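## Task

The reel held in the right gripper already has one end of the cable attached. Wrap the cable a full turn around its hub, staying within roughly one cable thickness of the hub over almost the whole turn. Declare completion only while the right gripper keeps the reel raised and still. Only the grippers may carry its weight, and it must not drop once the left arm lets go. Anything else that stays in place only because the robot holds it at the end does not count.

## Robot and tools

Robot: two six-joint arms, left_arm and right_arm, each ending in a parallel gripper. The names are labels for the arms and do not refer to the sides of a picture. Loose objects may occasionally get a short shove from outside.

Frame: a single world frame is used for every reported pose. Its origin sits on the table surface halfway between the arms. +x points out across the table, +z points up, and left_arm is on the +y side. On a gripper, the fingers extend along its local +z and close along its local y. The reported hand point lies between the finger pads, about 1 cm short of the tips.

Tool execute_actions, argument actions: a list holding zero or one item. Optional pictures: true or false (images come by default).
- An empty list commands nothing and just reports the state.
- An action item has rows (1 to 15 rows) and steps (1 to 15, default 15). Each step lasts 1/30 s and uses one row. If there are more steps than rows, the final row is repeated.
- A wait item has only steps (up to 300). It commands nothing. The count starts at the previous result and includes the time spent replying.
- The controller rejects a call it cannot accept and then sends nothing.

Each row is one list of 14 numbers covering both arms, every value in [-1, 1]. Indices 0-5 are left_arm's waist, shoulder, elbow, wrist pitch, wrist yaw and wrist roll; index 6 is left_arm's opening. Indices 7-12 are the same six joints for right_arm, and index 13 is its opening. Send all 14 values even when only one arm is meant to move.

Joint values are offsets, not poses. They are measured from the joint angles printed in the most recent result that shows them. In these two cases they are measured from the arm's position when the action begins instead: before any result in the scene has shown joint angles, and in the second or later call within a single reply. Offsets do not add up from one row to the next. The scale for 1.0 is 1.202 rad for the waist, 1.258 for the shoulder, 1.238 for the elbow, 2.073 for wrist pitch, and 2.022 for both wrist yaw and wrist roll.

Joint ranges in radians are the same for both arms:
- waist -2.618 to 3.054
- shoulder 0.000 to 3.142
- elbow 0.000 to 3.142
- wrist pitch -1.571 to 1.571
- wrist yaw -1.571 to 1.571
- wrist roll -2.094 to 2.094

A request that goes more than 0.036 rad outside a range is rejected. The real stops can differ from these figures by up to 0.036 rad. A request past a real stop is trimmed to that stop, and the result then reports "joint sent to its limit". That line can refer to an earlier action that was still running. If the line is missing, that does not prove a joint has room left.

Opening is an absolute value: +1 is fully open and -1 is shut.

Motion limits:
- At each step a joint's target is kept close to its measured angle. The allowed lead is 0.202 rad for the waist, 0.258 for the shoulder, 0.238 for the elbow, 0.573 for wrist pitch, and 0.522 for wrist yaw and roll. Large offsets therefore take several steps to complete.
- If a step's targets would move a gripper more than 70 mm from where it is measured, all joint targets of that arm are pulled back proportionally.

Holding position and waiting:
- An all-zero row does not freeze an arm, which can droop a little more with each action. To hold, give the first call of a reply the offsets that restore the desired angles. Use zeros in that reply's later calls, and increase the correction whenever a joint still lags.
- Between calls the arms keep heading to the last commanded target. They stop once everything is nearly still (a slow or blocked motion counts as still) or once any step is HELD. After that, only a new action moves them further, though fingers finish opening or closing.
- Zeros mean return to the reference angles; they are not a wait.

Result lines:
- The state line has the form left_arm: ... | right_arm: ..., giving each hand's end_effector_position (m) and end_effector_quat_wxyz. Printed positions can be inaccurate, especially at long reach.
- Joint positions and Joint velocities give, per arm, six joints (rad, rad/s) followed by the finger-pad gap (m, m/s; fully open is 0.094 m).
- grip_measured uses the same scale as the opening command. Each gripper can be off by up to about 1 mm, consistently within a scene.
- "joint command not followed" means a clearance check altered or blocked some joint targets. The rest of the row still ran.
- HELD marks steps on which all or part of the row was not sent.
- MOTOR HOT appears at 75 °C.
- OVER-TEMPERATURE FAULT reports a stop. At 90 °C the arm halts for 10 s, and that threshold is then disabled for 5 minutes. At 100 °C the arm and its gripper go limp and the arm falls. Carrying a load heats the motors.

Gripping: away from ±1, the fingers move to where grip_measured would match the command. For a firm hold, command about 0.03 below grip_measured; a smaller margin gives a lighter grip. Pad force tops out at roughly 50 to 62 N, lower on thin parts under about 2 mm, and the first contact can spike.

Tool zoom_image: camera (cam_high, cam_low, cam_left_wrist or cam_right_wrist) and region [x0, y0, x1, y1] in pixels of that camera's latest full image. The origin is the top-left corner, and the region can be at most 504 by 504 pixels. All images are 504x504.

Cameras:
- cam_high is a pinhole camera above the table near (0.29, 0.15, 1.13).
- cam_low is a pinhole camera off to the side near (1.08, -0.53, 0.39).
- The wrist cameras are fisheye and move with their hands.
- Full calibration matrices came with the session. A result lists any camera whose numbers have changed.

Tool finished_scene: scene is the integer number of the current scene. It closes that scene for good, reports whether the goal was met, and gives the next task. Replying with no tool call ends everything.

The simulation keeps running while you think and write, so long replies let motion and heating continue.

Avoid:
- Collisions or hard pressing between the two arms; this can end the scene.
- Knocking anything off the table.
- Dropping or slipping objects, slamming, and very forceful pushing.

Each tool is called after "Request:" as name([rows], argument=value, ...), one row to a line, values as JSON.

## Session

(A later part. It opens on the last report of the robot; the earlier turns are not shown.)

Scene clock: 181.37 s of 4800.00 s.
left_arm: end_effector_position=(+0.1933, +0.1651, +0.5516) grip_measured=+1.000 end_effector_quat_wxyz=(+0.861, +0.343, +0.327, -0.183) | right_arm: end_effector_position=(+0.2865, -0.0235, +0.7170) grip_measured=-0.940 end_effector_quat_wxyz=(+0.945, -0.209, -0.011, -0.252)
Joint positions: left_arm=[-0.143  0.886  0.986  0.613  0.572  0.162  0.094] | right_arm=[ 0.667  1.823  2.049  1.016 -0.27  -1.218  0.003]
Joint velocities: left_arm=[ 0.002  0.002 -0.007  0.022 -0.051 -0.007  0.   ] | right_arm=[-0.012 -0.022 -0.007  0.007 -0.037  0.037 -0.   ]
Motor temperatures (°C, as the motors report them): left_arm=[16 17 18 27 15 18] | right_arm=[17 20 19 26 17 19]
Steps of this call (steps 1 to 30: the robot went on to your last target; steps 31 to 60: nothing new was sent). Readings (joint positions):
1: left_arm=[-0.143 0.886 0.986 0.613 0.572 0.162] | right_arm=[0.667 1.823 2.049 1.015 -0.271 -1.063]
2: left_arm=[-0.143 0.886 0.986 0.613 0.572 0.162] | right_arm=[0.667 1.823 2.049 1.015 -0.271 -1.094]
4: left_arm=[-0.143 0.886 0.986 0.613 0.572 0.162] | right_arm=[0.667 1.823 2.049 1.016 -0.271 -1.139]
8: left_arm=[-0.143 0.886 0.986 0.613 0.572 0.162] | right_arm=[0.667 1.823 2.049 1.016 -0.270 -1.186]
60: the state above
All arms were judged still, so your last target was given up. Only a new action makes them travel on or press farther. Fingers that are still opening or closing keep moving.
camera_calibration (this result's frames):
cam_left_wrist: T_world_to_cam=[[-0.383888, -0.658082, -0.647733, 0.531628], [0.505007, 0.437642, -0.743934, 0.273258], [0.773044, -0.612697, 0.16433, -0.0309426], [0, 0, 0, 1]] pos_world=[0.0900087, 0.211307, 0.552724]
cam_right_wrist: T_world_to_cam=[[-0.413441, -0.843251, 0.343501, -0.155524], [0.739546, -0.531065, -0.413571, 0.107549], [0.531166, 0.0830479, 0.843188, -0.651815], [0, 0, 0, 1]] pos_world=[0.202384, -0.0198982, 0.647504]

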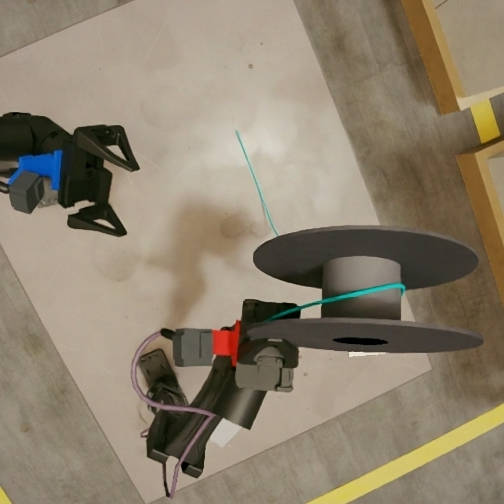

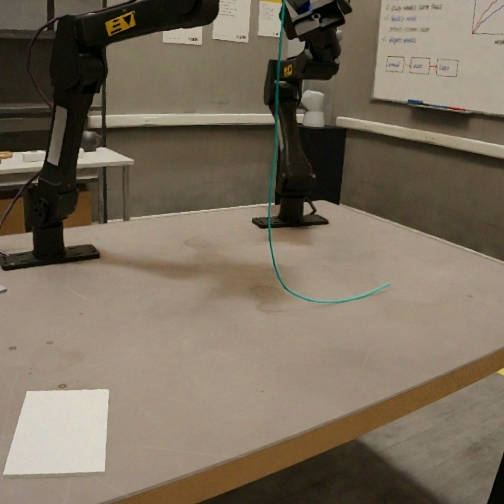

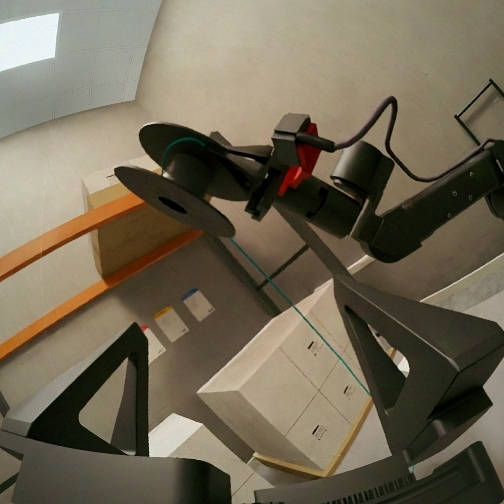

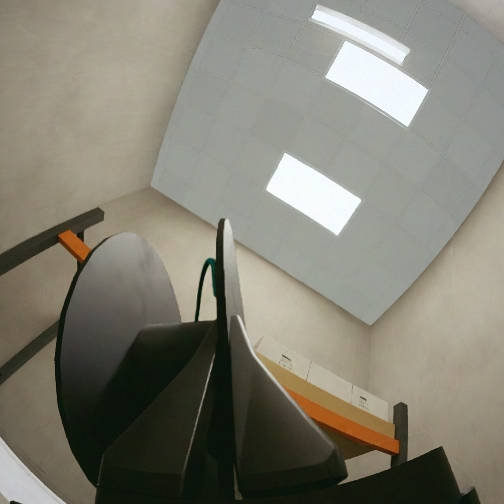

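Request:
execute_actions([
  {"rows": [[0,0,0,0.01,0,0,1, -0.01,-0.01,0.02,0.01,0,-0.02,-1],[0,0,0,0.01,0,0,1, -0.02,-0.01,0.02,0.01,0,-0.05,-1],[0,0,0,0.01,0,0,1, -0.04,-0.01,0.02,0.0,-0.01,-0.08,-1],[0,0,0,0.01,0,0,1, -0.06,-0.01,0.02,0.0,-0.02,-0.11,-1],[0,0,0,0.01,0,0,1, -0.08,-0.01,0.02,-0.01,-0.03,-0.14,-1],[0,0,0,0.01,0,0,1, -0.1,-0.01,0.02,-0.02,-0.04,-0.17,-1],[0,0,0,0.01,0,0,1, -0.12,-0.01,0.02,-0.03,-0.05,-0.2,-1],[0,0,0,0.01,0,0,1, -0.14,-0.01,0.02,-0.045,-0.065,-0.23,-1],[0,0,0,0.01,0,0,1, -0.16,-0.01,0.02,-0.06,-0.08,-0.26,-1],[0,0,0,0.01,0,0,1, -0.18,-0.01,0.02,-0.075,-0.095,-0.29,-1],[0,0,0,0.01,0,0,1, -0.2,-0.01,0.02,-0.09,-0.11,-0.32,-1],[0,0,0,0.01,0,0,1, -0.22,-0.01,0.02,-0.105,-0.125,-0.35,-1],[0,0,0,0.01,0,0,1, -0.24,-0.01,0.02,-0.12,-0.14,-0.38,-1],[0,0,0,0.01,0,0,1, -0.25,-0.01,0.02,-0.135,-0.155,-0.4,-1]], "steps": 15},
], pictures=false)

Request:
execute_actions([
  {"steps": 60},
])

Scene clock: 194.33 s of 4800.00 s.
left_arm: end_effector_position=(+0.1932, +0.1650, +0.5515) grip_measured=+1.000 end_effector_quat_wxyz=(+0.861, +0.344, +0.327, -0.183) | right_arm: end_effector_position=(+0.3749, -0.0659, +0.6833) grip_measured=-0.940 end_effector_quat_wxyz=(+0.739, -0.336, -0.092, -0.576)
Joint positions: left_arm=[-0.143  0.886  0.986  0.613  0.573  0.162  0.094] | right_arm=[ 0.381  1.823  2.049  0.808 -0.493 -1.828  0.003]
Joint velocities: left_arm=[-0.017  0.002 -0.017 -0.037  0.051 -0.051  0.   ] | right_arm=[-0.471 -0.002 -0.007 -0.711 -0.535 -1.223  0.   ]
Motor temperatures (°C, as the motors report them): left_arm=[16 17 18 27 15 18] | right_arm=[17 21 20 26 17 19]
Steps of this call (steps 1 to 374: nothing new was sent; steps 375 to 389: all 15 steps of this action). Readings (joint positions):
375: left_arm=[-0.143 0.886 0.986 0.613 0.572 0.162] | right_arm=[0.666 1.823 2.049 1.016 -0.271 -1.221]
376: left_arm=[-0.143 0.886 0.986 0.613 0.572 0.162] | right_arm=[0.664 1.823 2.049 1.015 -0.273 -1.234]
378: left_arm=[-0.143 0.886 0.986 0.613 0.573 0.162] | right_arm=[0.647 1.823 2.049 1.011 -0.289 -1.285]
382: left_arm=[-0.143 0.886 0.986 0.613 0.573 0.162] | right_arm=[0.555 1.823 2.049 0.975 -0.343 -1.456]
389: the state above

Scene clock: 196.33 s of 4800.00 s.
left_arm: end_effector_position=(+0.1932, +0.1650, +0.5515) grip_measured=+1.000 end_effector_quat_wxyz=(+0.861, +0.344, +0.327, -0.183) | right_arm: end_effector_position=(+0.3857, -0.0545, +0.6639) grip_measured=-0.940 end_effector_quat_wxyz=(+0.679, -0.381, -0.144, -0.611)
Joint positions: left_arm=[-0.143  0.886  0.986  0.613  0.573  0.162  0.094] | right_arm=[ 0.361  1.823  2.049  0.715 -0.596 -2.009  0.003]
Joint velocities: left_arm=[-0.002 -0.007 -0.012  0.022  0.022 -0.022  0.   ] | right_arm=[-0.002 -0.002 -0.007 -0.037 -0.007 -0.095 -0.001]
Motor temperatures (°C, as the motors report them): left_arm=[16 17 18 27 15 18] | right_arm=[17 21 20 26 17 19]
Steps of this call (steps 1 to 30: the robot went on to your last target; steps 31 to 60: nothing new was sent). Readings (joint positions):
1: left_arm=[-0.143 0.886 0.986 0.613 0.573 0.162] | right_arm=[0.368 1.823 2.049 0.786 -0.508 -1.865]
2: left_arm=[-0.143 0.886 0.986 0.613 0.573 0.162] | right_arm=[0.361 1.823 2.049 0.768 -0.521 -1.894]
4: left_arm=[-0.143 0.886 0.986 0.613 0.573 0.162] | right_arm=[0.358 1.823 2.049 0.743 -0.542 -1.935]
8: left_arm=[-0.143 0.886 0.986 0.613 0.573 0.162] | right_arm=[0.361 1.823 2.049 0.724 -0.576 -1.979]
60: the state above
All arms were judged still, so your last target was given up. Only a new action makes them travel on or press farther. Fingers that are still opening or closing keep moving.
camera_calibration (this result's frames):
cam_left_wrist: T_world_to_cam=[[-0.384308, -0.657287, -0.648291, 0.531698], [0.505557, 0.437735, -0.743505, 0.272973], [0.772476, -0.613483, 0.164071, -0.0305306], [0, 0, 0, 1]] pos_world=[0.0899162, 0.211258, 0.552661]
cam_right_wrist: T_world_to_cam=[[-0.933902, -0.064044, 0.351745, 0.115333], [0.131388, -0.976462, 0.171052, -0.182147], [0.332511, 0.205961, 0.920335, -0.625067], [0, 0, 0, 1]] pos_world=[0.339483, -0.0417336, 0.56586]

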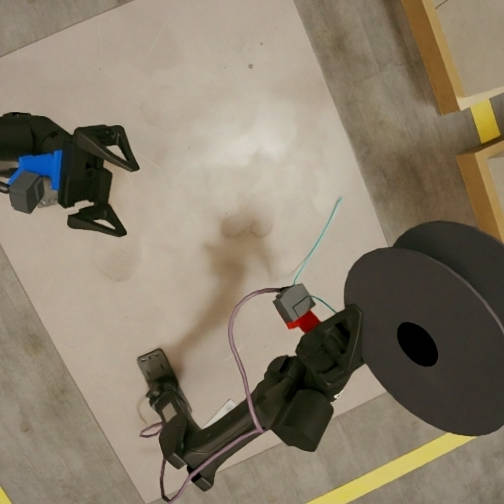

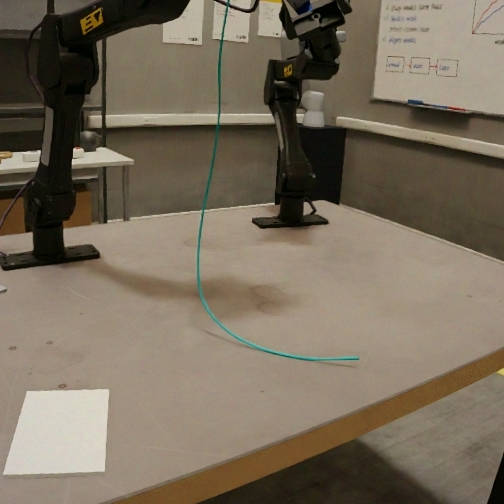

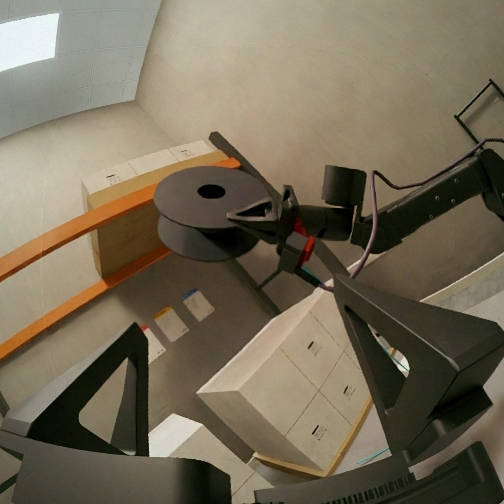

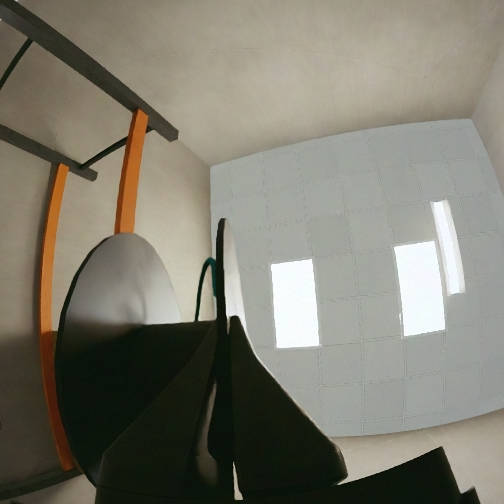

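Request:
execute_actions([
  {"rows": [[0,0,0,0.01,0,0,1, 0,-0.02,0.02,0,-0.01,-0.01,-1],[0,0,0,0.01,0,0,1, 0,-0.035,0.02,-0.015,-0.03,-0.02,-1],[0,0,0,0.01,0,0,1, 0,-0.05,0.02,-0.03,-0.045,-0.025,-1],[0,0,0,0.01,0,0,1, 0,-0.065,0.02,-0.045,-0.06,-0.025,-1],[0,0,0,0.01,0,0,1, 0,-0.08,0.02,-0.06,-0.08,-0.025,-1],[0,0,0,0.01,0,0,1, 0,-0.095,0.02,-0.075,-0.1,-0.025,-1],[0,0,0,0.01,0,0,1, 0,-0.11,0.02,-0.09,-0.12,-0.025,-1],[0,0,0,0.01,0,0,1, 0,-0.125,0.02,-0.105,-0.14,-0.025,-1],[0,0,0,0.01,0,0,1, 0,-0.14,0.02,-0.12,-0.16,-0.025,-1],[0,0,0,0.01,0,0,1, 0,-0.155,0.02,-0.135,-0.18,-0.025,-1],[0,0,0,0.01,0,0,1, 0,-0.17,0.02,-0.15,-0.2,-0.025,-1],[0,0,0,0.01,0,0,1, 0,-0.185,0.02,-0.165,-0.215,-0.025,-1],[0,0,0,0.01,0,0,1, 0,-0.2,0.02,-0.18,-0.23,-0.025,-1],[0,0,0,0.01,0,0,1, 0,-0.215,0.02,-0.195,-0.24,-0.025,-1],[0,0,0,0.01,0,0,1, 0,-0.225,0.02,-0.205,-0.245,-0.025,-1]], "steps": 15},
], pictures=false)

Request:
execute_actions([
  {"steps": 60},
])

Scene clock: 212.47 s of 4800.00 s.
left_arm: end_effector_position=(+0.1931, +0.1649, +0.5515) grip_measured=+1.000 end_effector_quat_wxyz=(+0.861, +0.344, +0.327, -0.183) | right_arm: end_effector_position=(+0.2681, -0.0442, +0.6684) grip_measured=-0.940 end_effector_quat_wxyz=(+0.672, -0.458, -0.297, -0.501)
Joint positions: left_arm=[-0.143  0.886  0.986  0.613  0.574  0.162  0.094] | right_arm=[ 0.361  1.594  2.049  0.381 -0.994 -2.039  0.003]
Joint velocities: left_arm=[-0.002 -0.002  0.002  0.022  0.007 -0.007  0.   ] | right_arm=[ 0.002 -0.676 -0.002 -0.652 -0.93   0.007 -0.   ]
Motor temperatures (°C, as the motors report them): left_arm=[16 17 18 27 15 18] | right_arm=[17 22 20 26 17 19]
Steps of this call (steps 1 to 469: nothing new was sent; steps 470 to 484: all 15 steps of this action). Readings (joint positions):
470: left_arm=[-0.143 0.886 0.986 0.613 0.573 0.162] | right_arm=[0.361 1.823 2.049 0.713 -0.598 -2.009]
471: left_arm=[-0.143 0.886 0.986 0.613 0.573 0.162] | right_arm=[0.361 1.821 2.049 0.706 -0.607 -2.013]
473: left_arm=[-0.143 0.886 0.986 0.613 0.573 0.162] | right_arm=[0.361 1.811 2.049 0.671 -0.641 -2.023]
477: left_arm=[-0.143 0.886 0.986 0.613 0.574 0.162] | right_arm=[0.361 1.757 2.049 0.562 -0.750 -2.033]
484: the state above

Scene clock: 214.47 s of 4800.00 s.
left_arm: end_effector_position=(+0.1931, +0.1649, +0.5515) grip_measured=+1.000 end_effector_quat_wxyz=(+0.861, +0.344, +0.327, -0.183) | right_arm: end_effector_position=(+0.2304, -0.0463, +0.6644) grip_measured=-0.940 end_effector_quat_wxyz=(+0.669, -0.477, -0.340, -0.458)
Joint positions: left_arm=[-0.143  0.886  0.986  0.613  0.574  0.162  0.094] | right_arm=[ 0.361  1.538  2.066  0.274 -1.118 -2.043  0.003]
Joint velocities: left_arm=[ 0.012 -0.017 -0.017  0.007 -0.051 -0.066  0.   ] | right_arm=[-0.007 -0.007 -0.012 -0.007 -0.022  0.022 -0.001]
Motor temperatures (°C, as the motors report them): left_arm=[16 17 18 27 15 18] | right_arm=[17 21 20 26 17 19]
Steps of this call (steps 1 to 30: the robot went on to your last target; steps 31 to 60: nothing new was sent). Readings (joint positions):
1: left_arm=[-0.143 0.886 0.986 0.613 0.574 0.162] | right_arm=[0.361 1.573 2.050 0.362 -1.021 -2.039]
2: left_arm=[-0.143 0.886 0.986 0.613 0.574 0.162] | right_arm=[0.361 1.557 2.054 0.348 -1.043 -2.039]
4: left_arm=[-0.143 0.886 0.986 0.613 0.574 0.162] | right_arm=[0.361 1.537 2.062 0.335 -1.074 -2.041]
8: left_arm=[-0.143 0.886 0.986 0.613 0.574 0.162] | right_arm=[0.361 1.530 2.066 0.316 -1.104 -2.043]
60: the state above
All arms were judged still, so your last target was given up. Only a new action makes them travel on or press farther. Fingers that are still opening or closing keep moving.
camera_calibration (this result's frames):
cam_left_wrist: T_world_to_cam=[[-0.384587, -0.656758, -0.648662, 0.531744], [0.505924, 0.437797, -0.743219, 0.272783], [0.772097, -0.614006, 0.163899, -0.0302558], [0, 0, 0, 1]] pos_world=[0.0898545, 0.211226, 0.552618]
cam_right_wrist: T_world_to_cam=[[-0.903533, -0.205016, 0.376294, -0.0592137], [0.396861, -0.73159, 0.554326, -0.458305], [0.161647, 0.650188, 0.742379, -0.397373], [0, 0, 0, 1]] pos_world=[0.192616, -0.0890638, 0.571334]

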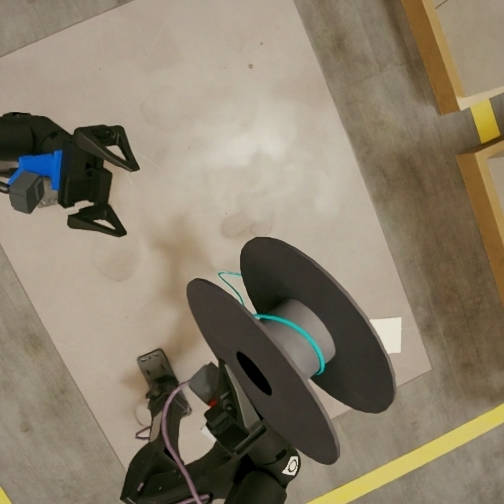

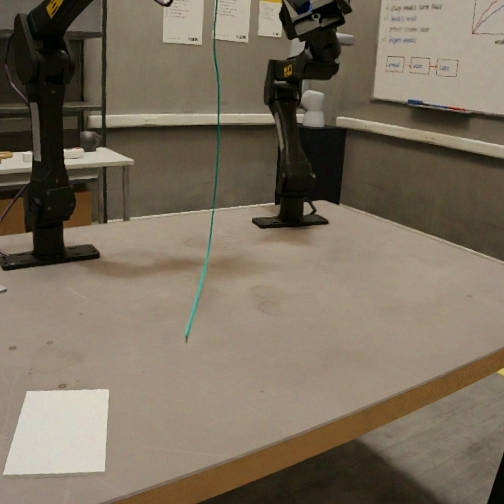

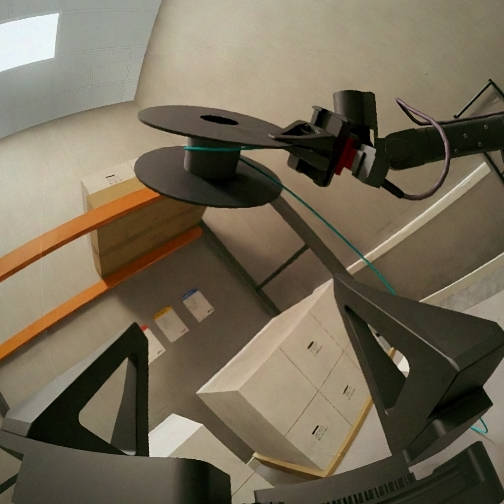

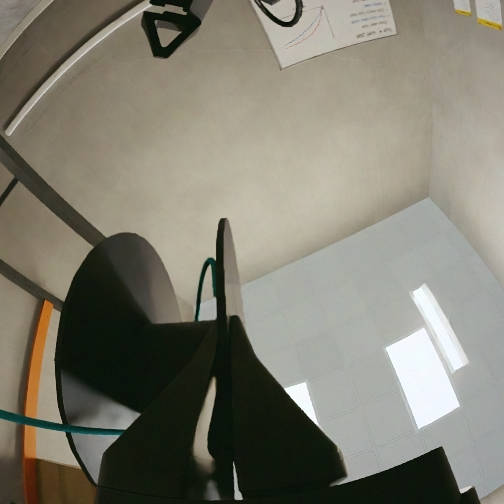

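Request:
execute_actions([
  {"rows": [[0,0,0,0.01,0,0,1, 0,0,0.01,0.01,-0.015,-0.01,-1],[0,0,0,0.01,0,0,1, 0,0,0.01,0.01,-0.03,-0.01,-1],[0,0,0,0.01,0,0,1, 0,0,0.01,0.01,-0.045,-0.01,-1],[0,0,0,0.01,0,0,1, 0,0,0.01,0.01,-0.06,-0.01,-1],[0,0,0,0.01,0,0,1, 0,0,0.01,0.01,-0.075,-0.01,-1],[0,0,0,0.01,0,0,1, 0,0,0.01,0.01,-0.09,-0.01,-1],[0,0,0,0.01,0,0,1, 0,0,0.01,0.01,-0.105,-0.01,-1],[0,0,0,0.01,0,0,1, 0,0,0.01,0.01,-0.12,-0.01,-1],[0,0,0,0.01,0,0,1, 0,0,0.01,0.01,-0.135,-0.01,-1],[0,0,0,0.01,0,0,1, 0,0,0.01,0.01,-0.15,-0.01,-1],[0,0,0,0.01,0,0,1, 0,0,0.01,0.01,-0.165,-0.01,-1],[0,0,0,0.01,0,0,1, 0,0,0.01,0.01,-0.18,-0.01,-1],[0,0,0,0.01,0,0,1, 0,0,0.01,0.01,-0.195,-0.01,-1],[0,0,0,0.01,0,0,1, 0,0,0.01,0.01,-0.205,-0.01,-1]], "steps": 15},
], pictures=false)

Request:
execute_actions([
  {"steps": 60},
])

Scene clock: 223.37 s of 4800.00 s.
left_arm: end_effector_position=(+0.1929, +0.1647, +0.5514) grip_measured=+1.000 end_effector_quat_wxyz=(+0.861, +0.344, +0.327, -0.183) | right_arm: end_effector_position=(+0.1852, -0.0444, +0.6211) grip_measured=-0.940 end_effector_quat_wxyz=(+0.643, -0.487, -0.476, -0.350)
Joint positions: left_arm=[-0.143  0.886  0.986  0.613  0.575  0.162  0.094] | right_arm=[ 0.361  1.538  2.066  0.274 -1.471 -2.044  0.003]
Joint velocities: left_arm=[-0.012  0.002 -0.017 -0.051  0.007 -0.037  0.   ] | right_arm=[-0.002 -0.017 -0.007  0.022 -0.696 -0.066 -0.001]
Motor temperatures (°C, as the motors report them): left_arm=[16 17 19 27 15 18] | right_arm=[17 20 20 26 17 19]
Steps of this call (steps 1 to 252: nothing new was sent; steps 253 to 267: all 15 steps of this action). Readings (joint positions):
253: left_arm=[-0.143 0.886 0.986 0.613 0.574 0.162] | right_arm=[0.361 1.538 2.066 0.274 -1.122 -2.043]
254: left_arm=[-0.143 0.886 0.986 0.613 0.574 0.162] | right_arm=[0.361 1.538 2.066 0.274 -1.134 -2.043]
256: left_arm=[-0.143 0.886 0.986 0.613 0.575 0.162] | right_arm=[0.361 1.538 2.066 0.274 -1.172 -2.043]
260: left_arm=[-0.143 0.886 0.986 0.613 0.575 0.162] | right_arm=[0.361 1.538 2.066 0.274 -1.272 -2.044]
267: the state above

Scene clock: 225.37 s of 4800.00 s.
left_arm: end_effector_position=(+0.1929, +0.1647, +0.5514) grip_measured=+1.000 end_effector_quat_wxyz=(+0.861, +0.344, +0.327, -0.183) | right_arm: end_effector_position=(+0.1738, -0.0476, +0.6089) grip_measured=-0.940 end_effector_quat_wxyz=(+0.633, -0.488, -0.510, -0.319)
Joint positions: left_arm=[-0.143  0.886  0.986  0.613  0.575  0.162  0.094] | right_arm=[ 0.361  1.538  2.066  0.274 -1.566 -2.044  0.003]
Joint velocities: left_arm=[ 0.022  0.007  0.007 -0.022  0.007 -0.022  0.   ] | right_arm=[-0.012  0.022  0.012 -0.051 -0.007 -0.022 -0.001]
Motor temperatures (°C, as the motors report them): left_arm=[16 17 19 27 15 18] | right_arm=[17 20 20 26 17 19]
Steps of this call (steps 1 to 30: the robot went on to your last target; steps 31 to 60: nothing new was sent). Readings (joint positions):
1: left_arm=[-0.143 0.886 0.986 0.613 0.575 0.162] | right_arm=[0.361 1.538 2.066 0.274 -1.492 -2.044]
2: left_arm=[-0.143 0.886 0.986 0.613 0.575 0.162] | right_arm=[0.361 1.538 2.066 0.274 -1.508 -2.044]
4: left_arm=[-0.143 0.886 0.986 0.613 0.575 0.162] | right_arm=[0.361 1.538 2.066 0.274 -1.530 -2.044]
8: left_arm=[-0.143 0.886 0.986 0.613 0.575 0.162] | right_arm=[0.361 1.538 2.066 0.274 -1.553 -2.044]
60: the state above
All arms were judged still, so your last target was given up. Only a new action makes them travel on or press farther. Fingers that are still opening or closing keep moving.
camera_calibration (this result's frames):
cam_left_wrist: T_world_to_cam=[[-0.385005, -0.655962, -0.649219, 0.531812], [0.506474, 0.437888, -0.74279, 0.272499], [0.771528, -0.614791, 0.163639, -0.0298436], [0, 0, 0, 1]] pos_world=[0.0897619, 0.211177, 0.552555]
cam_right_wrist: T_world_to_cam=[[-0.854272, -0.369154, 0.365985, -0.0998157], [0.498945, -0.384746, 0.776546, -0.542583], [-0.145854, 0.845988, 0.512865, -0.143757], [0, 0, 0, 1]] pos_world=[0.164482, -0.123988, 0.5316]

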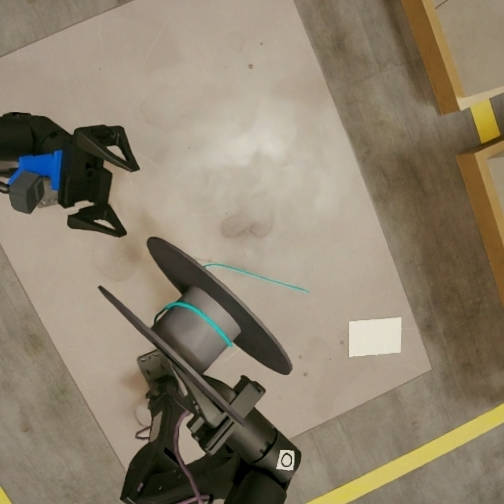

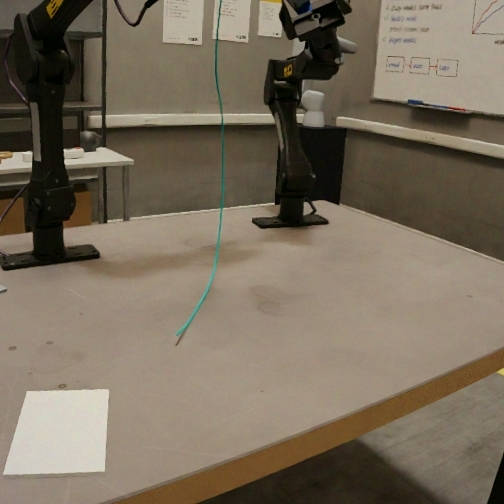

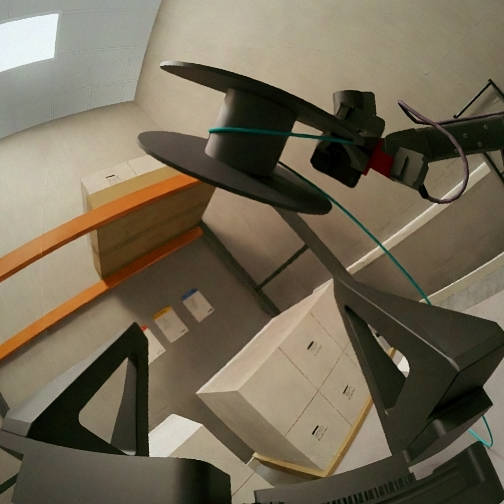

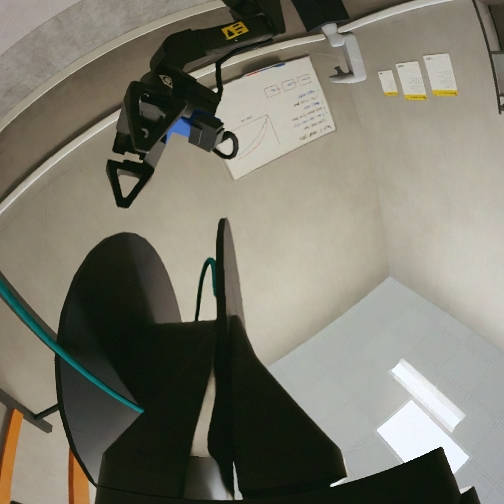

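Request:
execute_actions([
  {"rows": [[0.04,0,0,0.01,0.01,0,1, 0,-0.01,0.01,-0.02,0.01,-0.01,-1],[0.08,0,0,0.01,0.02,0,1, 0,-0.02,0.01,-0.04,0.01,-0.01,-1],[0.12,0,0,0.01,0.03,0,1, 0,-0.03,0.01,-0.07,0.01,-0.01,-1],[0.16,0,0,0.01,0.045,0,1, 0,-0.04,0.01,-0.1,0.01,-0.01,-1],[0.2,0,0,0.01,0.06,0,1, 0,-0.05,0.01,-0.13,0.01,-0.01,-1],[0.24,0,0,0.01,0.075,0,1, 0,-0.06,0.01,-0.17,0.01,-0.01,-1],[0.28,0,0,0.01,0.09,0,1, 0,-0.07,0.01,-0.21,0.01,-0.01,-1],[0.32,0,0,0.01,0.105,0,1, 0,-0.08,0.01,-0.25,0.01,-0.01,-1],[0.36,0,0,0.01,0.12,0,1, 0,-0.09,0.01,-0.29,0.01,-0.01,-1],[0.4,0,0,0.01,0.135,0,1, 0,-0.1,0.01,-0.33,0.01,-0.01,-1],[0.44,0,0,0.01,0.15,0,1, 0,-0.11,0.01,-0.37,0.01,-0.01,-1],[0.48,0,0,0.01,0.165,0,1, 0,-0.12,0.01,-0.4,0.01,-0.01,-1],[0.52,0,0,0.01,0.18,0,1, 0,-0.13,0.01,-0.43,0.01,-0.01,-1],[0.56,0,0,0.01,0.19,0,1, 0,-0.14,0.01,-0.455,0.01,-0.01,-1],[0.58,0,0,0.01,0.2,0,1, 0,-0.15,0.01,-0.47,0.01,-0.01,-1]], "steps": 15},
], pictures=false)

Request:
execute_actions([
  {"steps": 45},
])

Scene clock: 247.57 s of 4800.00 s.
left_arm: end_effector_position=(+0.2390, +0.2778, +0.5288) grip_measured=+1.000 end_effector_quat_wxyz=(+0.843, +0.355, +0.404, +0.025) | right_arm: end_effector_position=(+0.1318, -0.0626, +0.5928) grip_measured=-0.940 end_effector_quat_wxyz=(+0.697, -0.615, -0.349, -0.123)
Joint positions: left_arm=[0.486 0.886 0.986 0.615 0.872 0.162 0.094] | right_arm=[ 0.361  1.396  2.066 -0.457 -1.568 -2.049  0.003]
Joint velocities: left_arm=[ 1.204 -0.007  0.017 -0.007  0.711  0.007  0.   ] | right_arm=[ 0.002 -0.413 -0.002 -1.692  0.081 -0.095 -0.001]
Motor temperatures (°C, as the motors report them): left_arm=[16 17 19 27 15 18] | right_arm=[17 19 19 26 18 19]
Steps of this call (steps 1 to 180: nothing new was sent; then 15.70 s passed at rest; steps 181 to 195: all 15 steps of this action). Readings (joint positions):
181: left_arm=[-0.137 0.886 0.986 0.613 0.580 0.162] | right_arm=[0.361 1.538 2.066 0.269 -1.567 -2.045]
182: left_arm=[-0.118 0.886 0.986 0.614 0.591 0.162] | right_arm=[0.361 1.538 2.066 0.257 -1.569 -2.046]
184: left_arm=[-0.041 0.886 0.986 0.615 0.615 0.162] | right_arm=[0.361 1.533 2.066 0.204 -1.571 -2.047]
188: left_arm=[0.153 0.886 0.986 0.615 0.690 0.162] | right_arm=[0.361 1.500 2.066 0.007 -1.571 -2.048]
195: the state above

Scene clock: 249.07 s of 4800.00 s.
left_arm: end_effector_position=(+0.2351, +0.2782, +0.5184) grip_measured=+1.000 end_effector_quat_wxyz=(+0.825, +0.388, +0.409, +0.024) | right_arm: end_effector_position=(+0.1191, -0.0673, +0.5824) grip_measured=-0.940 end_effector_quat_wxyz=(+0.705, -0.650, -0.279, -0.057)
Joint positions: left_arm=[0.546 0.886 0.986 0.615 0.983 0.162 0.094] | right_arm=[ 0.361  1.356  2.066 -0.701 -1.551 -2.049  0.003]
Joint velocities: left_arm=[-0.012 -0.002  0.002  0.081 -0.066  0.051  0.   ] | right_arm=[-0.012 -0.012 -0.012 -0.022  0.037 -0.007  0.   ]
Motor temperatures (°C, as the motors report them): left_arm=[16 17 19 27 15 18] | right_arm=[17 19 19 26 18 19]
Steps of this call (steps 1 to 30: the robot went on to your last target; steps 31 to 45: nothing new was sent). Readings (joint positions):
1: left_arm=[0.518 0.886 0.986 0.615 0.892 0.162] | right_arm=[0.361 1.383 2.066 -0.508 -1.568 -2.049]
2: left_arm=[0.536 0.886 0.986 0.615 0.907 0.162] | right_arm=[0.361 1.373 2.066 -0.547 -1.568 -2.049]
4: left_arm=[0.546 0.886 0.986 0.615 0.933 0.162] | right_arm=[0.361 1.359 2.066 -0.602 -1.568 -2.049]
8: left_arm=[0.546 0.886 0.986 0.615 0.963 0.162] | right_arm=[0.361 1.356 2.066 -0.661 -1.563 -2.049]
45: the state above
All arms were judged still, so your last target was given up. Only a new action makes them travel on or press farther. Fingers that are still opening or closing keep moving.
camera_calibration (this result's frames):
cam_left_wrist: T_world_to_cam=[[-0.156886, -0.559903, -0.81357, 0.605905], [0.271692, 0.767518, -0.580602, 0.0563984], [0.949511, -0.312128, 0.0317086, -0.0449094], [0, 0, 0, 1]] pos_world=[0.122377, 0.281944, 0.527115]
cam_right_wrist: T_world_to_cam=[[-0.354723, -0.18359, 0.916769, -0.511865], [0.919581, -0.245686, 0.30661, -0.269273], [0.168946, 0.951805, 0.255976, -0.00219649], [0, 0, 0, 1]] pos_world=[0.0664193, -0.15804, 0.552387]

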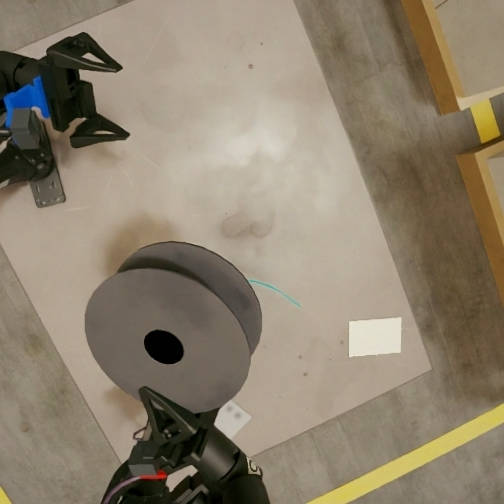

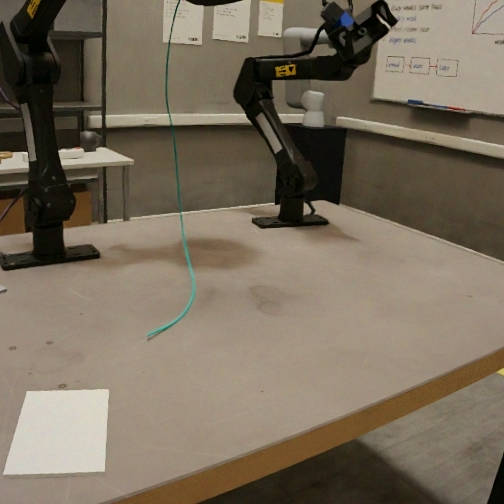

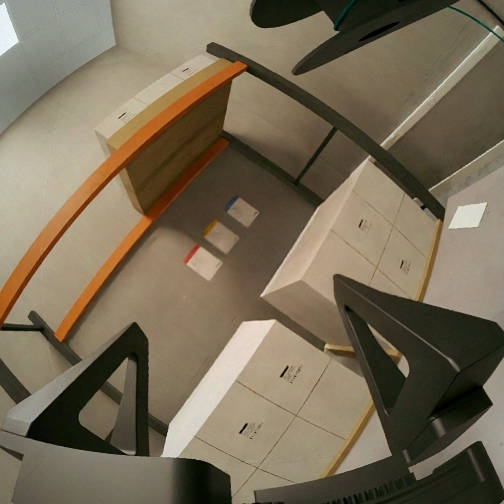

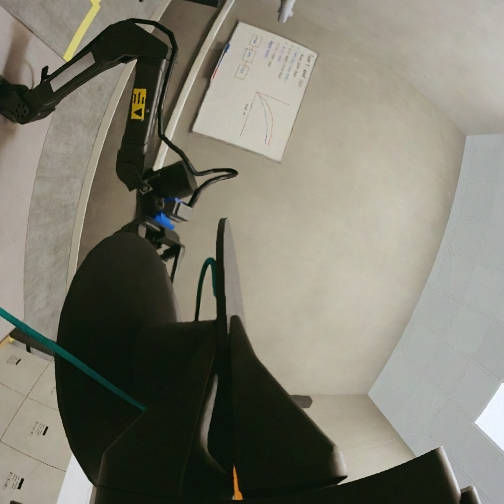

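Request:
execute_actions([
  {"rows": [[0,0,0,0.01,0,0,1, 0.005,0,0.01,0,0.02,-0.01,-1],[0,0,0,0.01,0,0,1, 0.01,0,0.01,0,0.04,-0.01,-1],[0,0,0,0.01,0,0,1, 0.015,0,0.01,0,0.06,-0.01,-1],[0,0,0,0.01,0,0,1, 0.02,0,0.01,0,0.08,-0.01,-1],[0,0,0,0.01,0,0,1, 0.025,0,0.01,0,0.1,-0.01,-1],[0,0,0,0.01,0,0,1, 0.03,0,0.01,0,0.12,-0.01,-1],[0,0,0,0.01,0,0,1, 0.035,0,0.01,0,0.14,-0.01,-1],[0,0,0,0.01,0,0,1, 0.04,0,0.01,0,0.16,-0.01,-1],[0,0,0,0.01,0,0,1, 0.045,0,0.01,0,0.18,-0.01,-1],[0,0,0,0.01,0,0,1, 0.05,0,0.01,0,0.2,-0.01,-1],[0,0,0,0.01,0,0,1, 0.055,0,0.01,0,0.22,-0.01,-1],[0,0,0,0.01,0,0,1, 0.06,0,0.01,0,0.24,-0.01,-1],[0,0,0,0.01,0,0,1, 0.065,0,0.01,0,0.26,-0.01,-1],[0,0,0,0.01,0,0,1, 0.07,0,0.01,0,0.28,-0.01,-1],[0,0,0,0.01,0,0,1, 0.075,0,0.01,0,0.3,-0.01,-1]], "steps": 15},
], pictures=false)

Request:
execute_actions([
  {"rows": [[0,0,0,0,0,0,1, 0.025,0,0,0,0.11,0,-1],[0,0,0,0,0,0,1, 0.03,0,0,0,0.13,0,-1],[0,0,0,0,0,0,1, 0.035,0,0,0,0.15,0,-1],[0,0,0,0,0,0,1, 0.04,0,0,0,0.17,0,-1],[0,0,0,0,0,0,1, 0.045,0,0,0,0.19,0,-1],[0,0,0,0,0,0,1, 0.05,0,0,0,0.21,0,-1],[0,0,0,0,0,0,1, 0.055,0,0,0,0.23,0,-1],[0,0,0,0,0,0,1, 0.06,0,0,0,0.25,0,-1],[0,0,0,0,0,0,1, 0.065,0,0,0,0.27,0,-1],[0,0,0,0,0,0,1, 0.07,0,0,0,0.29,0,-1],[0,0,0,0,0,0,1, 0.075,0,0,0,0.31,0,-1],[0,0,0,0,0,0,1, 0.08,0,0,0,0.33,0,-1],[0,0,0,0,0,0,1, 0.085,0,0,0,0.35,0,-1],[0,0,0,0,0,0,1, 0.09,0,0,0,0.37,0,-1],[0,0,0,0,0,0,1, 0.095,0,0,0,0.39,0,-1]], "steps": 15},
], pictures=false)

Request:
execute_actions([
  {"rows": [[0,0,0,0,0,0,1, 0.03,0,0,0,0.11,0,-1],[0,0,0,0,0,0,1, 0.04,0,0,0,0.13,0,-1],[0,0,0,0,0,0,1, 0.05,0,0,0,0.15,0,-1],[0,0,0,0,0,0,1, 0.06,0,0,0,0.17,0,-1],[0,0,0,0,0,0,1, 0.07,0,0,0,0.19,0,-1],[0,0,0,0,0,0,1, 0.08,0,0,0,0.21,0,-1],[0,0,0,0,0,0,1, 0.09,0,0,0,0.23,0,-1],[0,0,0,0,0,0,1, 0.1,0,0,0,0.25,0,-1],[0,0,0,0,0,0,1, 0.11,0,0,0,0.27,0,-1],[0,0,0,0,0,0,1, 0.12,0,0,0,0.29,0,-1],[0,0,0,0,0,0,1, 0.13,0,0,0,0.31,0,-1],[0,0,0,0,0,0,1, 0.14,0,0,0,0.33,0,-1],[0,0,0,0,0,0,1, 0.15,0,0,0,0.35,0,-1],[0,0,0,0,0,0,1, 0.16,0,0,0,0.37,0,-1],[0,0,0,0,0,0,1, 0.17,0,0,0,0.39,0,-1]], "steps": 15},
], pictures=false)

Request:
execute_actions([
  {"steps": 45},
])

Scene clock: 283.97 s of 4800.00 s.
left_arm: end_effector_position=(+0.2347, +0.2775, +0.5182) grip_measured=+1.000 end_effector_quat_wxyz=(+0.825, +0.390, +0.408, +0.024) | right_arm: end_effector_position=(+0.1771, -0.0457, +0.5814) grip_measured=-0.940 end_effector_quat_wxyz=(+0.684, -0.690, -0.155, -0.178)
Joint positions: left_arm=[0.546 0.886 0.986 0.617 0.988 0.162 0.094] | right_arm=[ 0.434  1.356  2.066 -0.712 -1.119 -2.049  0.003]
Joint velocities: left_arm=[-0.007  0.012 -0.007 -0.007 -0.022  0.022  0.   ] | right_arm=[ 0.178 -0.002 -0.007 -0.066  1.223 -0.007 -0.   ]
Motor temperatures (°C, as the motors report them): left_arm=[16 17 19 26 16 18] | right_arm=[17 18 19 27 17 19]
Steps of this call (steps 1 to 190: nothing new was sent; then 28.07 s passed at rest; steps 191 to 205: all 15 steps of this action). Readings (joint positions):
191: left_arm=[0.546 0.886 0.986 0.615 0.984 0.162] | right_arm=[0.361 1.356 2.066 -0.701 -1.548 -2.049]
192: left_arm=[0.546 0.886 0.986 0.616 0.985 0.162] | right_arm=[0.362 1.356 2.066 -0.701 -1.538 -2.049]
194: left_arm=[0.546 0.886 0.986 0.616 0.986 0.162] | right_arm=[0.369 1.356 2.066 -0.702 -1.500 -2.049]
198: left_arm=[0.546 0.886 0.986 0.617 0.987 0.162] | right_arm=[0.392 1.356 2.066 -0.705 -1.381 -2.049]
205: the state above

Scene clock: 284.47 s of 4800.00 s.
left_arm: end_effector_position=(+0.2344, +0.2770, +0.5178) grip_measured=+1.000 end_effector_quat_wxyz=(+0.824, +0.392, +0.408, +0.023) | right_arm: end_effector_position=(+0.2557, -0.0560, +0.5754) grip_measured=-0.940 end_effector_quat_wxyz=(-0.611, +0.715, -0.029, +0.338)
Joint positions: left_arm=[0.546 0.886 0.986 0.617 0.992 0.162 0.094] | right_arm=[ 0.531  1.356  2.066 -0.738 -0.508 -2.049  0.003]
Joint velocities: left_arm=[-0.002 -0.027 -0.002 -0.007 -0.037  0.022  0.   ] | right_arm=[ 0.173 -0.002  0.002  0.007  1.121 -0.037 -0.001]
Motor temperatures (°C, as the motors report them): left_arm=[16 17 19 26 16 18] | right_arm=[17 18 19 27 17 19]
Steps of this call (steps 1 to 15: all 15 steps of this action). Readings (joint positions):
1: left_arm=[0.546 0.886 0.986 0.617 0.988 0.162] | right_arm=[0.441 1.356 2.066 -0.714 -1.078 -2.049]
2: left_arm=[0.546 0.886 0.986 0.617 0.989 0.162] | right_arm=[0.449 1.356 2.066 -0.717 -1.036 -2.049]
4: left_arm=[0.546 0.886 0.986 0.617 0.990 0.162] | right_arm=[0.464 1.356 2.066 -0.722 -0.955 -2.049]
8: left_arm=[0.546 0.886 0.986 0.617 0.991 0.162] | right_arm=[0.489 1.356 2.066 -0.730 -0.792 -2.049]
15: the state above

Scene clock: 284.97 s of 4800.00 s.
left_arm: end_effector_position=(+0.2341, +0.2765, +0.5174) grip_measured=+1.000 end_effector_quat_wxyz=(+0.824, +0.394, +0.408, +0.022) | right_arm: end_effector_position=(+0.2923, -0.0827, +0.5676) grip_measured=-0.940 end_effector_quat_wxyz=(-0.511, +0.705, -0.178, +0.458)
Joint positions: left_arm=[0.546 0.886 0.986 0.617 0.996 0.162 0.094] | right_arm=[ 0.708  1.356  2.066 -0.767  0.1   -2.048  0.003]
Joint velocities: left_arm=[-0.007  0.007  0.007 -0.022  0.007 -0.022  0.   ] | right_arm=[ 0.344 -0.027 -0.012 -0.022  1.179 -0.037 -0.001]
Motor temperatures (°C, as the motors report them): left_arm=[16 17 19 26 16 18] | right_arm=[17 18 19 27 17 19]
Steps of this call (steps 1 to 15: all 15 steps of this action). Readings (joint positions):
1: left_arm=[0.546 0.886 0.986 0.617 0.992 0.162] | right_arm=[0.539 1.356 2.066 -0.740 -0.466 -2.049]
2: left_arm=[0.546 0.886 0.986 0.617 0.993 0.162] | right_arm=[0.549 1.356 2.066 -0.744 -0.423 -2.049]
4: left_arm=[0.546 0.886 0.986 0.617 0.994 0.162] | right_arm=[0.574 1.356 2.066 -0.753 -0.341 -2.049]
8: left_arm=[0.546 0.886 0.986 0.617 0.995 0.162] | right_arm=[0.624 1.356 2.066 -0.763 -0.182 -2.049]
15: the state above

Scene clock: 286.47 s of 4800.00 s.
left_arm: end_effector_position=(+0.2341, +0.2764, +0.5174) grip_measured=+1.000 end_effector_quat_wxyz=(+0.824, +0.394, +0.408, +0.022) | right_arm: end_effector_position=(+0.3034, -0.1035, +0.5679) grip_measured=-0.940 end_effector_quat_wxyz=(-0.473, +0.690, -0.228, +0.499)
Joint positions: left_arm=[0.546 0.886 0.986 0.617 0.996 0.162 0.094] | right_arm=[ 0.728  1.356  2.066 -0.767  0.271 -2.048  0.003]
Joint velocities: left_arm=[ 0.007  0.002 -0.022  0.007 -0.037 -0.066  0.   ] | right_arm=[-0.012  0.002  0.007 -0.037  0.007 -0.037  0.   ]
Motor temperatures (°C, as the motors report them): left_arm=[16 17 19 26 16 18] | right_arm=[17 18 19 28 17 19]
Steps of this call (steps 1 to 30: the robot went on to your last target; steps 31 to 45: nothing new was sent). Readings (joint positions):
1: left_arm=[0.546 0.886 0.986 0.617 0.996 0.162] | right_arm=[0.718 1.356 2.066 -0.767 0.135 -2.048]
2: left_arm=[0.546 0.886 0.986 0.617 0.996 0.162] | right_arm=[0.724 1.356 2.066 -0.767 0.162 -2.048]
4: left_arm=[0.546 0.886 0.986 0.617 0.996 0.162] | right_arm=[0.728 1.356 2.066 -0.767 0.202 -2.048]
8: left_arm=[0.546 0.886 0.986 0.617 0.996 0.162] | right_arm=[0.728 1.356 2.066 -0.767 0.245 -2.048]
45: the state above
All arms were judged still, so your last target was given up. Only a new action makes them travel on or press farther. Fingers that are still opening or closing keep moving.
camera_calibration (this result's frames):
cam_left_wrist: T_world_to_cam=[[-0.163477, -0.551651, -0.817898, 0.605435], [0.278056, 0.769676, -0.574703, 0.0522589], [0.946552, -0.321372, 0.0275654, -0.0390546], [0, 0, 0, 1]] pos_world=[0.121411, 0.281215, 0.526294]
cam_right_wrist: T_world_to_cam=[[-0.179815, 0.358084, 0.916211, -0.436594], [-0.123451, -0.932243, 0.340121, -0.216905], [0.975923, -0.051948, 0.211838, -0.31879], [0, 0, 0, 1]] pos_world=[0.205831, -0.062432, 0.541318]

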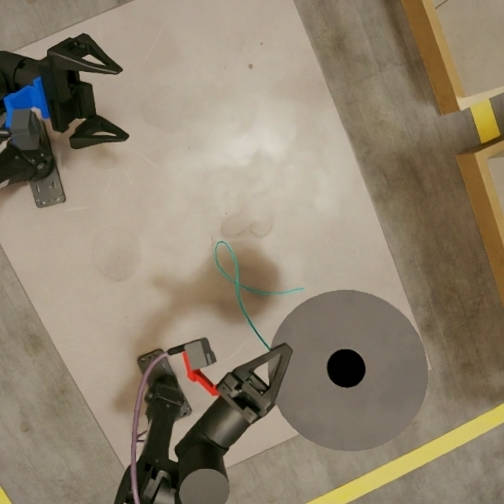

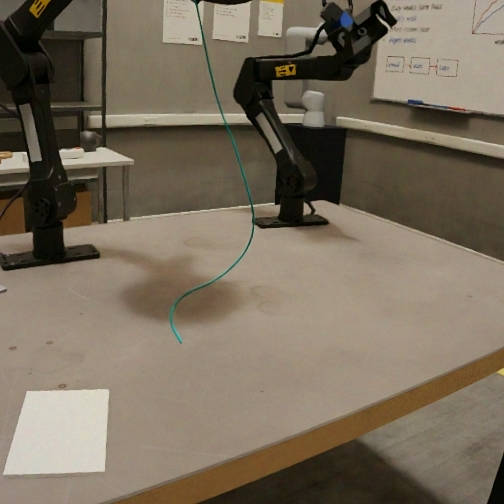

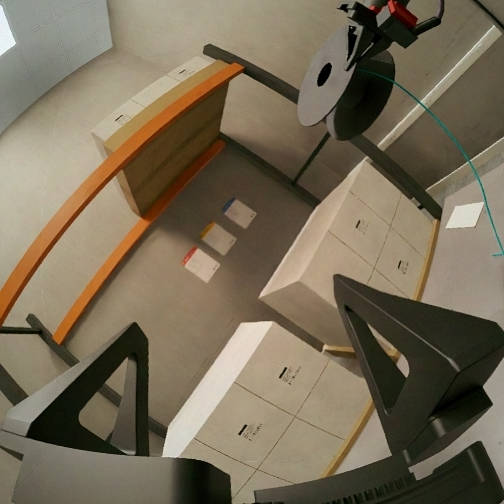

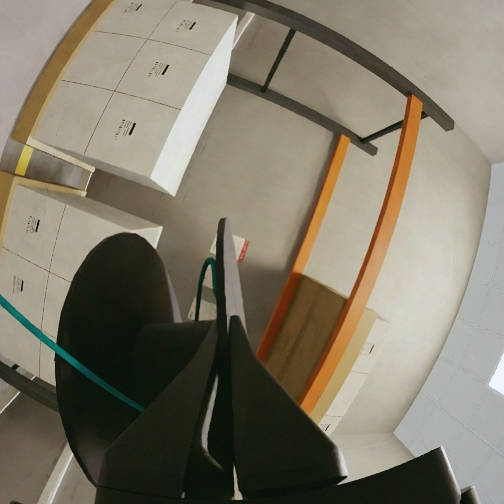

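Request:
execute_actions([
  {"rows": [[0,0,0,0.01,-0.01,0,1, 0.01,0.01,0.01,0,0.02,-0.005,-1],[0,0,0,0.01,-0.01,0,1, 0.02,0.02,0.01,-0.005,0.04,-0.005,-1],[0,0,0,0.01,-0.01,0,1, 0.03,0.03,0.01,-0.01,0.06,-0.005,-1],[0,0,0,0.01,-0.01,0,1, 0.04,0.04,0.01,-0.015,0.08,-0.005,-1],[0,0,0,0.01,-0.01,0,1, 0.05,0.05,0.01,-0.02,0.1,-0.005,-1],[0,0,0,0.01,-0.01,0,1, 0.06,0.06,0.01,-0.03,0.12,-0.005,-1],[0,0,0,0.01,-0.01,0,1, 0.07,0.07,0.01,-0.04,0.14,-0.005,-1],[0,0,0,0.01,-0.01,0,1, 0.08,0.08,0.01,-0.05,0.16,-0.005,-1],[0,0,0,0.01,-0.01,0,1, 0.09,0.09,0.01,-0.06,0.18,-0.005,-1],[0,0,0,0.01,-0.01,0,1, 0.1,0.1,0.01,-0.07,0.2,-0.005,-1],[0,0,0,0.01,-0.01,0,1, 0.11,0.11,0.01,-0.08,0.22,-0.005,-1],[0,0,0,0.01,-0.01,0,1, 0.12,0.12,0.01,-0.09,0.24,-0.005,-1],[0,0,0,0.01,-0.01,0,1, 0.13,0.13,0.01,-0.1,0.26,-0.005,-1],[0,0,0,0.01,-0.01,0,1, 0.14,0.14,0.01,-0.11,0.28,-0.005,-1],[0,0,0,0.01,-0.01,0,1, 0.15,0.15,0.01,-0.12,0.3,-0.005,-1]], "steps": 15},
], pictures=false)

Request:
execute_actions([
  {"rows": [[0,0,0,0,0,0,1, 0.03,0.03,0.01,-0.05,0.1,0,-1],[0,0,0,0,0,0,1, 0.04,0.035,0.01,-0.06,0.11,0,-1],[0,0,0,0,0,0,1, 0.05,0.04,0.01,-0.07,0.115,0,-1],[0,0,0,0,0,0,1, 0.06,0.045,0.01,-0.08,0.115,0,-1],[0,0,0,0,0,0,1, 0.07,0.05,0.01,-0.09,0.115,0,-1],[0,0,0,0,0,0,1, 0.08,0.055,0.01,-0.1,0.115,0,-1],[0,0,0,0,0,0,1, 0.09,0.06,0.01,-0.11,0.115,0,-1],[0,0,0,0,0,0,1, 0.1,0.06,0.01,-0.12,0.115,0,-1],[0,0,0,0,0,0,1, 0.1,0.06,0.01,-0.13,0.115,0,-1],[0,0,0,0,0,0,1, 0.1,0.06,0.01,-0.14,0.115,0,-1],[0,0,0,0,0,0,1, 0.1,0.06,0.01,-0.15,0.115,0,-1],[0,0,0,0,0,0,1, 0.1,0.06,0.01,-0.16,0.115,0,-1],[0,0,0,0,0,0,1, 0.1,0.06,0.01,-0.17,0.115,0,-1]], "steps": 15},
], pictures=false)

Request:
execute_actions([
  {"steps": 45},
])

Scene clock: 313.27 s of 4800.00 s.
left_arm: end_effector_position=(+0.2342, +0.2768, +0.5179) grip_measured=+1.000 end_effector_quat_wxyz=(+0.824, +0.393, +0.407, +0.023) | right_arm: end_effector_position=(+0.3377, -0.0830, +0.4774) grip_measured=-0.940 end_effector_quat_wxyz=(-0.272, +0.760, -0.275, +0.523)
Joint positions: left_arm=[0.546 0.886 0.986 0.618 0.993 0.162 0.094] | right_arm=[ 0.88   1.528  2.066 -0.945  0.691 -2.048  0.003]
Joint velocities: left_arm=[-0.012 -0.002  0.002 -0.066 -0.037 -0.11   0.   ] | right_arm=[ 0.325  0.413 -0.007 -0.637  1.062 -0.022  0.   ]
Motor temperatures (°C, as the motors report them): left_arm=[16 17 19 26 16 18] | right_arm=[17 18 19 32 17 19]
Steps of this call (steps 1 to 180: nothing new was sent; then 20.30 s passed at rest; steps 181 to 195: all 15 steps of this action). Readings (joint positions):
181: left_arm=[0.546 0.886 0.986 0.617 0.996 0.162] | right_arm=[0.729 1.356 2.066 -0.768 0.275 -2.048]
182: left_arm=[0.546 0.886 0.986 0.617 0.995 0.162] | right_arm=[0.733 1.358 2.066 -0.772 0.286 -2.048]
184: left_arm=[0.546 0.886 0.986 0.618 0.994 0.162] | right_arm=[0.749 1.365 2.066 -0.782 0.327 -2.048]
188: left_arm=[0.546 0.886 0.986 0.618 0.993 0.162] | right_arm=[0.796 1.411 2.066 -0.817 0.445 -2.048]
195: the state above

Scene clock: 313.77 s of 4800.00 s.
left_arm: end_effector_position=(+0.2339, +0.2763, +0.5175) grip_measured=+1.000 end_effector_quat_wxyz=(+0.824, +0.394, +0.407, +0.022) | right_arm: end_effector_position=(+0.3145, -0.0796, +0.4149) grip_measured=-0.940 end_effector_quat_wxyz=(-0.102, +0.827, -0.208, +0.513)
Joint positions: left_arm=[0.546 0.886 0.986 0.618 0.997 0.162 0.094] | right_arm=[ 0.999  1.605  2.066 -1.243  0.872 -2.048  0.003]
Joint velocities: left_arm=[-0.017  0.007  0.007 -0.066 -0.051  0.051  0.   ] | right_arm=[ 0.002 -0.012  0.007 -0.52   0.066  0.007  0.   ]
Motor temperatures (°C, as the motors report them): left_arm=[16 17 19 26 16 18] | right_arm=[17 18 19 32 17 19]
Steps of this call (steps 1 to 15: all 15 steps of this action). Readings (joint positions):
1: left_arm=[0.546 0.886 0.986 0.618 0.993 0.162] | right_arm=[0.892 1.542 2.066 -0.966 0.725 -2.048]
2: left_arm=[0.546 0.886 0.986 0.618 0.994 0.162] | right_arm=[0.902 1.555 2.066 -0.987 0.755 -2.048]
4: left_arm=[0.546 0.886 0.986 0.618 0.995 0.162] | right_arm=[0.924 1.577 2.066 -1.030 0.804 -2.048]
8: left_arm=[0.546 0.886 0.986 0.618 0.996 0.162] | right_arm=[0.972 1.601 2.066 -1.111 0.853 -2.048]
15: the state above

Scene clock: 315.27 s of 4800.00 s.
left_arm: end_effector_position=(+0.2339, +0.2762, +0.5175) grip_measured=+1.000 end_effector_quat_wxyz=(+0.824, +0.394, +0.407, +0.022) | right_arm: end_effector_position=(+0.3110, -0.0860, +0.4089) grip_measured=-0.940 end_effector_quat_wxyz=(-0.080, +0.835, -0.199, +0.507)
Joint positions: left_arm=[0.546 0.886 0.986 0.618 0.997 0.162 0.094] | right_arm=[ 0.999  1.605  2.066 -1.294  0.878 -2.048  0.003]
Joint velocities: left_arm=[ 0.002  0.007 -0.002  0.022 -0.037 -0.022  0.   ] | right_arm=[ 0.007 -0.007  0.017 -0.022 -0.066 -0.037 -0.002]
Motor temperatures (°C, as the motors report them): left_arm=[16 17 19 26 16 18] | right_arm=[17 18 19 32 17 19]
Steps of this call (steps 1 to 30: the robot went on to your last target; steps 31 to 45: nothing new was sent). Readings (joint positions):
1: left_arm=[0.546 0.886 0.986 0.618 0.997 0.162] | right_arm=[0.999 1.605 2.066 -1.255 0.873 -2.048]
2: left_arm=[0.546 0.886 0.986 0.618 0.997 0.162] | right_arm=[0.999 1.605 2.066 -1.264 0.874 -2.048]
4: left_arm=[0.546 0.886 0.986 0.618 0.997 0.162] | right_arm=[0.999 1.605 2.066 -1.276 0.876 -2.048]
8: left_arm=[0.546 0.886 0.986 0.618 0.997 0.162] | right_arm=[0.999 1.605 2.066 -1.287 0.878 -2.048]
45: the state above
All arms were judged still, so your last target was given up. Only a new action makes them travel on or press farther. Fingers that are still opening or closing keep moving.
camera_calibration (this result's frames):
cam_left_wrist: T_world_to_cam=[[-0.163016, -0.550479, -0.818779, 0.605369], [0.279376, 0.77016, -0.573414, 0.051424], [0.946243, -0.322222, 0.0282421, -0.038945], [0, 0, 0, 1]] pos_world=[0.12117, 0.281089, 0.526251]
cam_right_wrist: T_world_to_cam=[[0.229607, 0.87414, 0.427971, -0.179115], [-0.145258, -0.404017, 0.903145, -0.323578], [0.962383, -0.269535, 0.0342103, -0.233517], [0, 0, 0, 1]] pos_world=[0.218857, -0.0371005, 0.376882]

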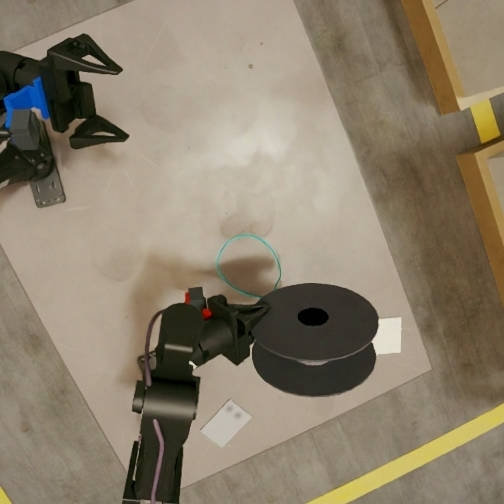

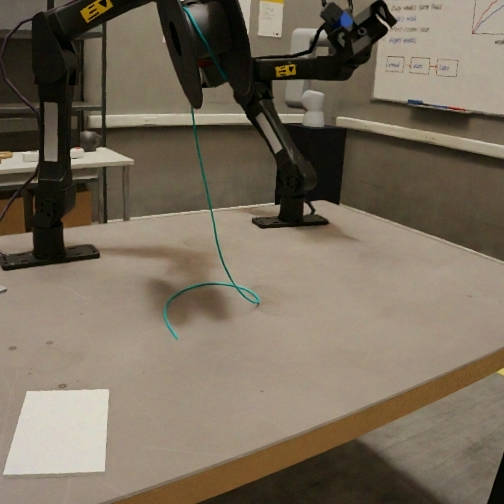

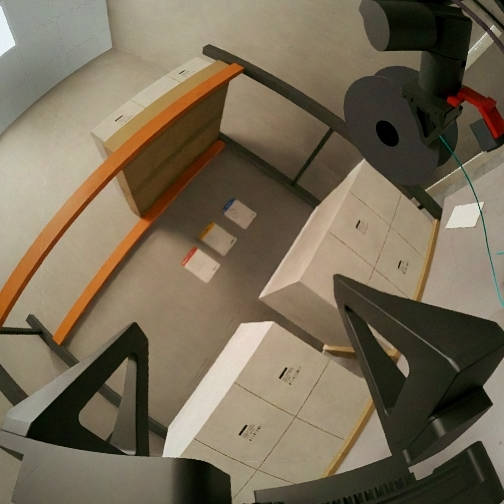

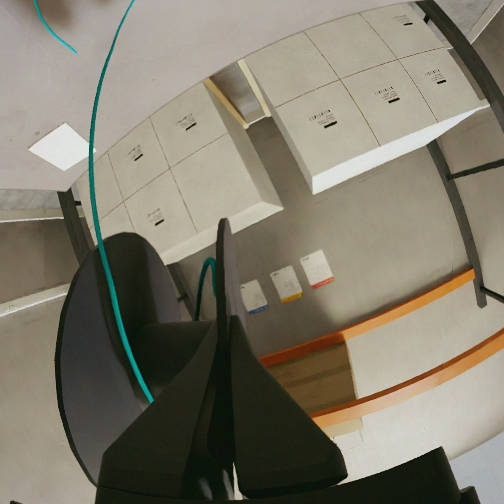

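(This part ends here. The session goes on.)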